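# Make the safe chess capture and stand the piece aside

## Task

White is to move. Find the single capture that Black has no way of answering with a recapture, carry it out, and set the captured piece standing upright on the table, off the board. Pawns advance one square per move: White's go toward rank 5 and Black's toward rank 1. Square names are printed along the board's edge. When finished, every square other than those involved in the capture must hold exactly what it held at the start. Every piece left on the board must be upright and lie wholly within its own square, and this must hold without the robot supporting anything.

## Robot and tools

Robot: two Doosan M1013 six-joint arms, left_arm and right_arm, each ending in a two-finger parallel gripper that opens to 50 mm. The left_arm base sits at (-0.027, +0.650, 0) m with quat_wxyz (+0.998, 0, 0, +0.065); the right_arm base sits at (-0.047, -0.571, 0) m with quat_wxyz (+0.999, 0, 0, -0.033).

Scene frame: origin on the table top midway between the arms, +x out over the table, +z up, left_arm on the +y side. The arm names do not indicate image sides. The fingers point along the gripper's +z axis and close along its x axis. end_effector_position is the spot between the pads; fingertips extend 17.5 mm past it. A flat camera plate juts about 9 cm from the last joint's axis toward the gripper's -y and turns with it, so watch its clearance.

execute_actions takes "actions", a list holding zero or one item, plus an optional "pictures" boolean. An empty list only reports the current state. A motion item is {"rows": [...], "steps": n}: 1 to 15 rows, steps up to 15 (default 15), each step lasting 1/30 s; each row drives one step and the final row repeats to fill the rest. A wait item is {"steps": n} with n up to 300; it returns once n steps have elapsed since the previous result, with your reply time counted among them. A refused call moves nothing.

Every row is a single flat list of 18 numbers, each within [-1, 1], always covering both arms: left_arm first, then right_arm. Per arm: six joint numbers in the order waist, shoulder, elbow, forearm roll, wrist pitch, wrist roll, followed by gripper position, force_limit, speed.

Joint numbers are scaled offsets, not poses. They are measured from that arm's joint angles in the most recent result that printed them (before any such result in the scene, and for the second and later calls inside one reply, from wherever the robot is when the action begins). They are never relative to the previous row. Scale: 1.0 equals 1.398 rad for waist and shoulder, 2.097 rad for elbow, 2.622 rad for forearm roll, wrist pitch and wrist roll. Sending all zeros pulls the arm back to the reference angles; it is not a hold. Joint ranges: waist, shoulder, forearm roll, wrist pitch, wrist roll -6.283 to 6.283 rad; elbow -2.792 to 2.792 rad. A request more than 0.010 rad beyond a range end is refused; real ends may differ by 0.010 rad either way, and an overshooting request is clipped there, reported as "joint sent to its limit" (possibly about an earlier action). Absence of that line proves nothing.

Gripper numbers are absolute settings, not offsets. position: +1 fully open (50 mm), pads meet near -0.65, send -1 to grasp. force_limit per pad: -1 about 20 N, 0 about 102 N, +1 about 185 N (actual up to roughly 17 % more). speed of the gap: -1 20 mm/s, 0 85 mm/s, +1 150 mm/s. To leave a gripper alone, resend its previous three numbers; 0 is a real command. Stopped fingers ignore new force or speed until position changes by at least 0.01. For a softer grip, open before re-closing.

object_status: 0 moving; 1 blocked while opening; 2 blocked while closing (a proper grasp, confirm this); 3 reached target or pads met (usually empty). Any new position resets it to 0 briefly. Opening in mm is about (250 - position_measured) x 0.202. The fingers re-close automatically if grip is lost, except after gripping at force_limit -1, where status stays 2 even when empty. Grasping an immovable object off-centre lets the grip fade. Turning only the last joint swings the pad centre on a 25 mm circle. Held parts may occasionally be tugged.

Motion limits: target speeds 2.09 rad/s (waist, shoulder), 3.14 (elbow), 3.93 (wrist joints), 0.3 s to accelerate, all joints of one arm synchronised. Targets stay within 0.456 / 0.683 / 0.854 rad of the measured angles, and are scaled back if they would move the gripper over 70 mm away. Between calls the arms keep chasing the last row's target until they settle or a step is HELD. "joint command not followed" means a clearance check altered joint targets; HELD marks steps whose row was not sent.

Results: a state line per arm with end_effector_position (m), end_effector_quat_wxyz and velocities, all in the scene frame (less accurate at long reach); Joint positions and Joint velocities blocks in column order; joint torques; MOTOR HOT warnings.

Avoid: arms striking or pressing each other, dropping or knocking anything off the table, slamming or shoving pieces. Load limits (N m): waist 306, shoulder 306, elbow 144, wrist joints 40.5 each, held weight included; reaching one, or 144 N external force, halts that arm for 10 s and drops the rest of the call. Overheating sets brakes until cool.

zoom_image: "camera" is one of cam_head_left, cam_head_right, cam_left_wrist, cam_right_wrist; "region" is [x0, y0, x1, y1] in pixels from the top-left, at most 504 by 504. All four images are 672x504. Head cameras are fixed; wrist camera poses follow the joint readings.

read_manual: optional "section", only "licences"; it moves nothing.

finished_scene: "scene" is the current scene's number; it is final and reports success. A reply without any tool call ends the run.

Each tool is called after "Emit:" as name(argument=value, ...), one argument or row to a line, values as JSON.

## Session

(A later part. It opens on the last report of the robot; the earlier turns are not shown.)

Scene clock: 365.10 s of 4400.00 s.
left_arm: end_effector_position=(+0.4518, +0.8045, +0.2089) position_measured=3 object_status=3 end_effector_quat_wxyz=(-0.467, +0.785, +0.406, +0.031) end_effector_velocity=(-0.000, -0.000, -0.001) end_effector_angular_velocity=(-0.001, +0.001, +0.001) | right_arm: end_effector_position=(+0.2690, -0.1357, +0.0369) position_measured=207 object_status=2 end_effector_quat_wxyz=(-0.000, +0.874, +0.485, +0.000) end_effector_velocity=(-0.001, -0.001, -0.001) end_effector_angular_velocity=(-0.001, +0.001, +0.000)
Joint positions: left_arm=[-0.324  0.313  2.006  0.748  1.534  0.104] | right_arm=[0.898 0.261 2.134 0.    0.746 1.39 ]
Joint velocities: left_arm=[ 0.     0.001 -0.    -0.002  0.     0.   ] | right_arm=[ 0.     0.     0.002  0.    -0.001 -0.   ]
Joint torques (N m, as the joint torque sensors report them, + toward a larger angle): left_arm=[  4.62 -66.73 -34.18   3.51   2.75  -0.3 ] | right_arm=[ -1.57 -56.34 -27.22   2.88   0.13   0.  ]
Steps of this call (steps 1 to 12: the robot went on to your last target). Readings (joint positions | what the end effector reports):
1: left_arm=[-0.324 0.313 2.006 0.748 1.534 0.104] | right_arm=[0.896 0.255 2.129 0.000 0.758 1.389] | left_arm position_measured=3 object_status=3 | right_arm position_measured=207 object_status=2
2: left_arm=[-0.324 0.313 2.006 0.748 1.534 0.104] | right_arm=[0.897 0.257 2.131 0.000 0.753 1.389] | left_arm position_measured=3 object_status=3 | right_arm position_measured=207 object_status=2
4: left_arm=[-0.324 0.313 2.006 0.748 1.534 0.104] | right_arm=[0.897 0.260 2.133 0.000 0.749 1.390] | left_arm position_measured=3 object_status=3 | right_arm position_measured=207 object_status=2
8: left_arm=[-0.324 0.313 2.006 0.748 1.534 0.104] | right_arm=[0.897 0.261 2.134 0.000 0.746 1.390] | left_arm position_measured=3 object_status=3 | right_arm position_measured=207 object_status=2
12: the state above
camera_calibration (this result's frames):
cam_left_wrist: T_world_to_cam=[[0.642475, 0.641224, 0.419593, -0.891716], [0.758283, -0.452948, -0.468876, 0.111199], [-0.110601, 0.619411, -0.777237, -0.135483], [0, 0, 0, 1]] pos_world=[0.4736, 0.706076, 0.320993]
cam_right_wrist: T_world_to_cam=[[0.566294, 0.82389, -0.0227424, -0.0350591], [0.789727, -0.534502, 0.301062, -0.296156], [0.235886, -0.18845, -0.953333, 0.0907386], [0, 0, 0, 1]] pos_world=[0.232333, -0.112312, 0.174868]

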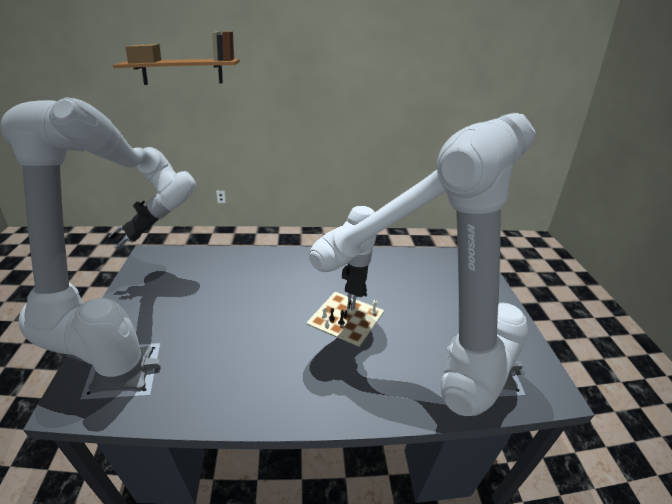

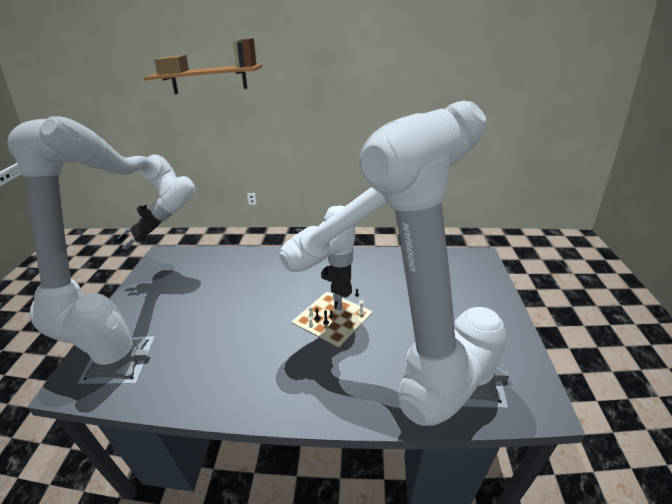

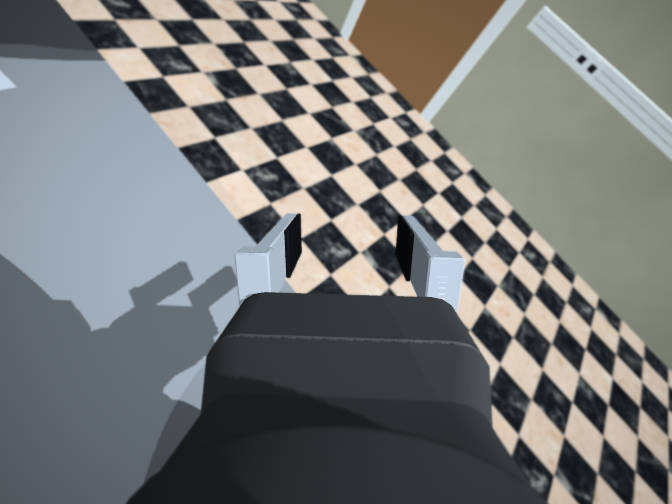

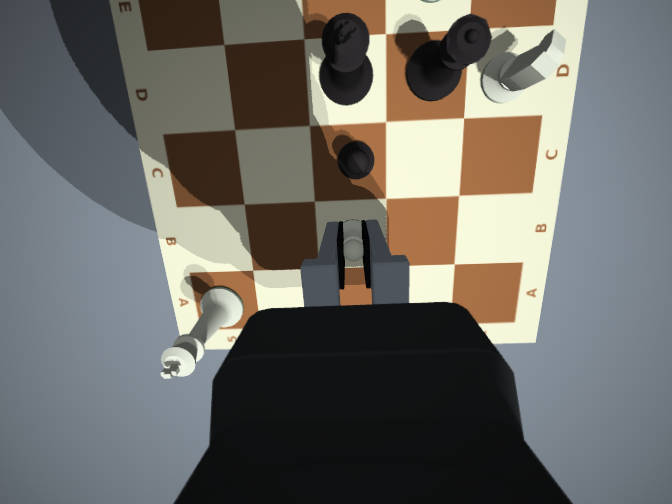

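Lower 0.5 mm, open, then lift.

Emit:
execute_actions(
  actions=[
    {"rows": [[0,0,0,0,0,0,1,0,0,0,0.0005,0.00015,0,-0.0004,0,-1,-0.5,-0.3],[0,0,0,0,0,0,1,0,0,0,0.0005,0.00015,0,-0.0004,0,-1,-0.5,-0.3],[0,0,0,0,0,0,1,0,0,0,0.0005,0.00015,0,-0.0004,0,-1,-0.5,-0.3],[0,0,0,0,0,0,1,0,0,0,0.0005,0.00015,0,-0.0004,0,-1,-0.5,-0.3],[0,0,0,0,0,0,1,0,0,0,0.0005,0.00015,0,-0.0004,0,-1,-0.5,-0.3],[0,0,0,0,0,0,1,0,0,0,0.0005,0.00015,0,-0.0004,0,0.4,-0.5,-0.3]], "steps": 15},
  ],
  pictures=false,
)

Emit:
execute_actions(
  actions=[
    {"rows": [[0,0,0,0,0,0,1,0,0,0,-0.01,-0.0033,0,0.008,0,0.4,-0.5,-0.3],[0,0,0,0,0,0,1,0,0,0,-0.025,-0.0085,0,0.0201,0,0.4,-0.5,-0.3],[0,0,0,0,0,0,1,0,0,0,-0.04,-0.0142,0,0.0327,0,0.4,-0.5,-0.3],[0,0,0,0,0,0,1,0,0,0,-0.0505,-0.0186,0,0.0418,0,0.4,-0.5,-0.3]], "steps": 15},
  ],
)

Scene clock: 375.63 s of 4400.00 s.
left_arm: end_effector_position=(+0.4518, +0.8045, +0.2089) position_measured=3 object_status=3 end_effector_quat_wxyz=(-0.467, +0.785, +0.406, +0.031) end_effector_velocity=(+0.001, -0.000, -0.000) end_effector_angular_velocity=(-0.000, -0.000, -0.000) | right_arm: end_effector_position=(+0.2690, -0.1357, +0.0364) position_measured=103 object_status=0 end_effector_quat_wxyz=(-0.000, +0.874, +0.485, +0.000) end_effector_velocity=(+0.001, +0.001, +0.000) end_effector_angular_velocity=(+0.000, -0.000, +0.001)
Joint positions: left_arm=[-0.324  0.313  2.006  0.748  1.534  0.104] | right_arm=[0.898 0.262 2.135 0.    0.745 1.39 ]
Joint velocities: left_arm=[-0.     0.001 -0.001 -0.    -0.    -0.   ] | right_arm=[-0.     0.001 -0.002  0.    -0.    -0.001]
Joint torques (N m, as the joint torque sensors report them, + toward a larger angle): left_arm=[  5.23 -64.22 -35.68   3.38   2.63  -0.66] | right_arm=[  0.61 -55.69 -27.34   2.19  -0.17   0.26]
Steps of this call (steps 1 to 30: the robot went on to your last target; steps 31 to 100: nothing new was sent; then 6.70 s passed at rest; steps 101 to 115: all 15 steps of this action). Readings (joint positions | what the end effector reports):
101: left_arm=[-0.324 0.313 2.006 0.748 1.534 0.104] | right_arm=[0.898 0.261 2.134 0.000 0.746 1.390] | left_arm position_measured=3 object_status=3 | right_arm position_measured=207 object_status=2
102: left_arm=[-0.324 0.313 2.006 0.748 1.534 0.104] | right_arm=[0.898 0.262 2.134 0.000 0.745 1.390] | left_arm position_measured=3 object_status=3 | right_arm position_measured=207 object_status=2
104: left_arm=[-0.324 0.313 2.006 0.748 1.534 0.104] | right_arm=[0.898 0.262 2.135 0.000 0.745 1.390] | left_arm position_measured=3 object_status=3 | right_arm position_measured=207 object_status=2
108: left_arm=[-0.324 0.313 2.006 0.748 1.534 0.104] | right_arm=[0.898 0.262 2.135 0.000 0.745 1.390] | left_arm position_measured=3 object_status=3 | right_arm position_measured=178 object_status=0
115: the state above

Scene clock: 376.13 s of 4400.00 s.
left_arm: end_effector_position=(+0.4518, +0.8045, +0.2089) position_measured=3 object_status=3 end_effector_quat_wxyz=(-0.467, +0.785, +0.406, +0.031) end_effector_velocity=(+0.001, +0.000, +0.001) end_effector_angular_velocity=(+0.001, -0.003, +0.000) | right_arm: end_effector_position=(+0.2690, -0.1357, +0.0899) position_measured=92 object_status=3 end_effector_quat_wxyz=(-0.000, +0.874, +0.485, -0.000) end_effector_velocity=(+0.001, +0.001, +0.005) end_effector_angular_velocity=(+0.002, -0.002, +0.001)
Joint positions: left_arm=[-0.324  0.313  2.006  0.748  1.534  0.104] | right_arm=[0.898 0.192 2.096 0.    0.854 1.39 ]
Joint velocities: left_arm=[-0.    -0.001 -0.001  0.001  0.    -0.001] | right_arm=[-0.    -0.006 -0.004 -0.     0.007 -0.001]
Joint torques (N m, as the joint torque sensors report them, + toward a larger angle): left_arm=[  1.44 -64.47 -33.85   3.34   2.8   -0.2 ] | right_arm=[  1.   -51.31 -32.43   2.91  -0.24   0.23]
Steps of this call (steps 1 to 15: all 15 steps of this action). Readings (joint positions | what the end effector reports):
1: left_arm=[-0.324 0.313 2.006 0.748 1.534 0.104] | right_arm=[0.898 0.262 2.135 0.000 0.745 1.390] | left_arm position_measured=3 object_status=3 | right_arm position_measured=94 object_status=0
2: left_arm=[-0.324 0.313 2.006 0.748 1.534 0.104] | right_arm=[0.898 0.258 2.133 0.000 0.751 1.390] | left_arm position_measured=3 object_status=3 | right_arm position_measured=92 object_status=0
4: left_arm=[-0.324 0.313 2.006 0.748 1.534 0.104] | right_arm=[0.898 0.240 2.124 0.000 0.779 1.390] | left_arm position_measured=3 object_status=3 | right_arm position_measured=92 object_status=0
8: left_arm=[-0.324 0.313 2.006 0.748 1.534 0.104] | right_arm=[0.898 0.200 2.100 0.000 0.841 1.390] | left_arm position_measured=3 object_status=3 | right_arm position_measured=92 object_status=3
15: the state above
camera_calibration (this result's frames):
cam_left_wrist: T_world_to_cam=[[0.642475, 0.641224, 0.419593, -0.891716], [0.758283, -0.452948, -0.468876, 0.111198], [-0.110601, 0.619412, -0.777237, -0.135483], [0, 0, 0, 1]] pos_world=[0.4736, 0.706076, 0.320993]
cam_right_wrist: T_world_to_cam=[[0.566268, 0.823906, -0.0227804, -0.0338624], [0.789757, -0.534475, 0.301031, -0.312083], [0.235846, -0.188455, -0.953342, 0.141216], [0, 0, 0, 1]] pos_world=[0.23234, -0.112288, 0.227803]

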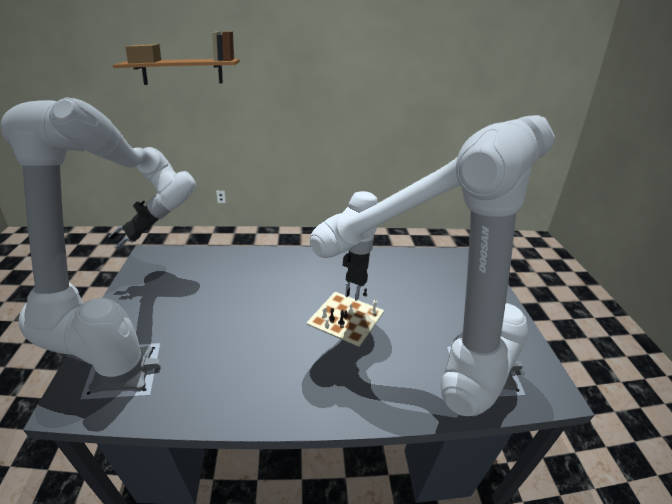

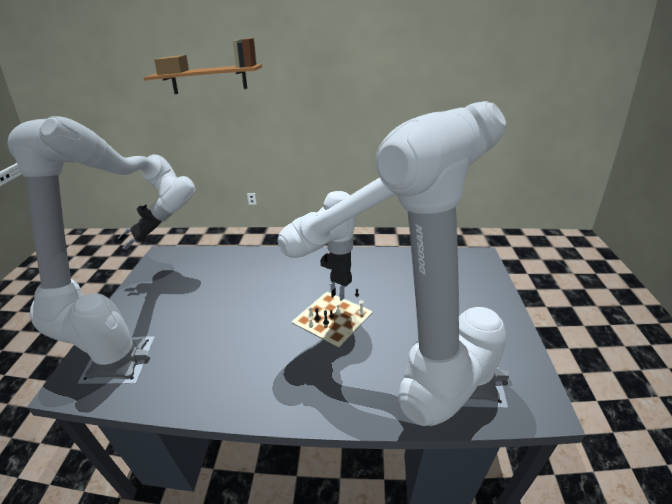

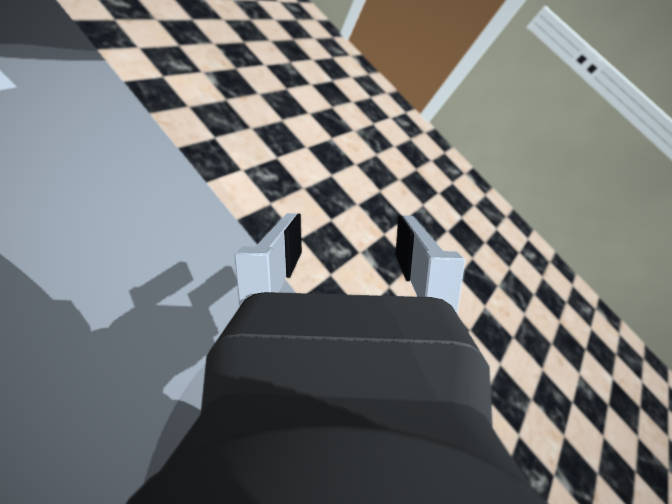

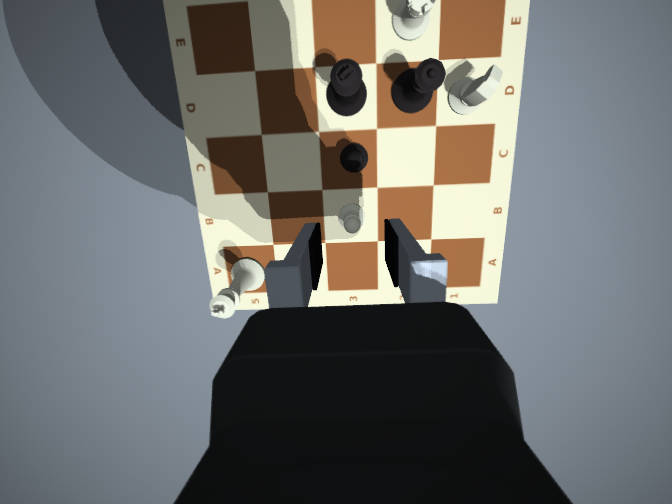

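The white pawn stands inside b3 and the black pawn is upright on the table.

Emit:
finished_scene(
  scene=1,
)

The scene is finished: the task was done.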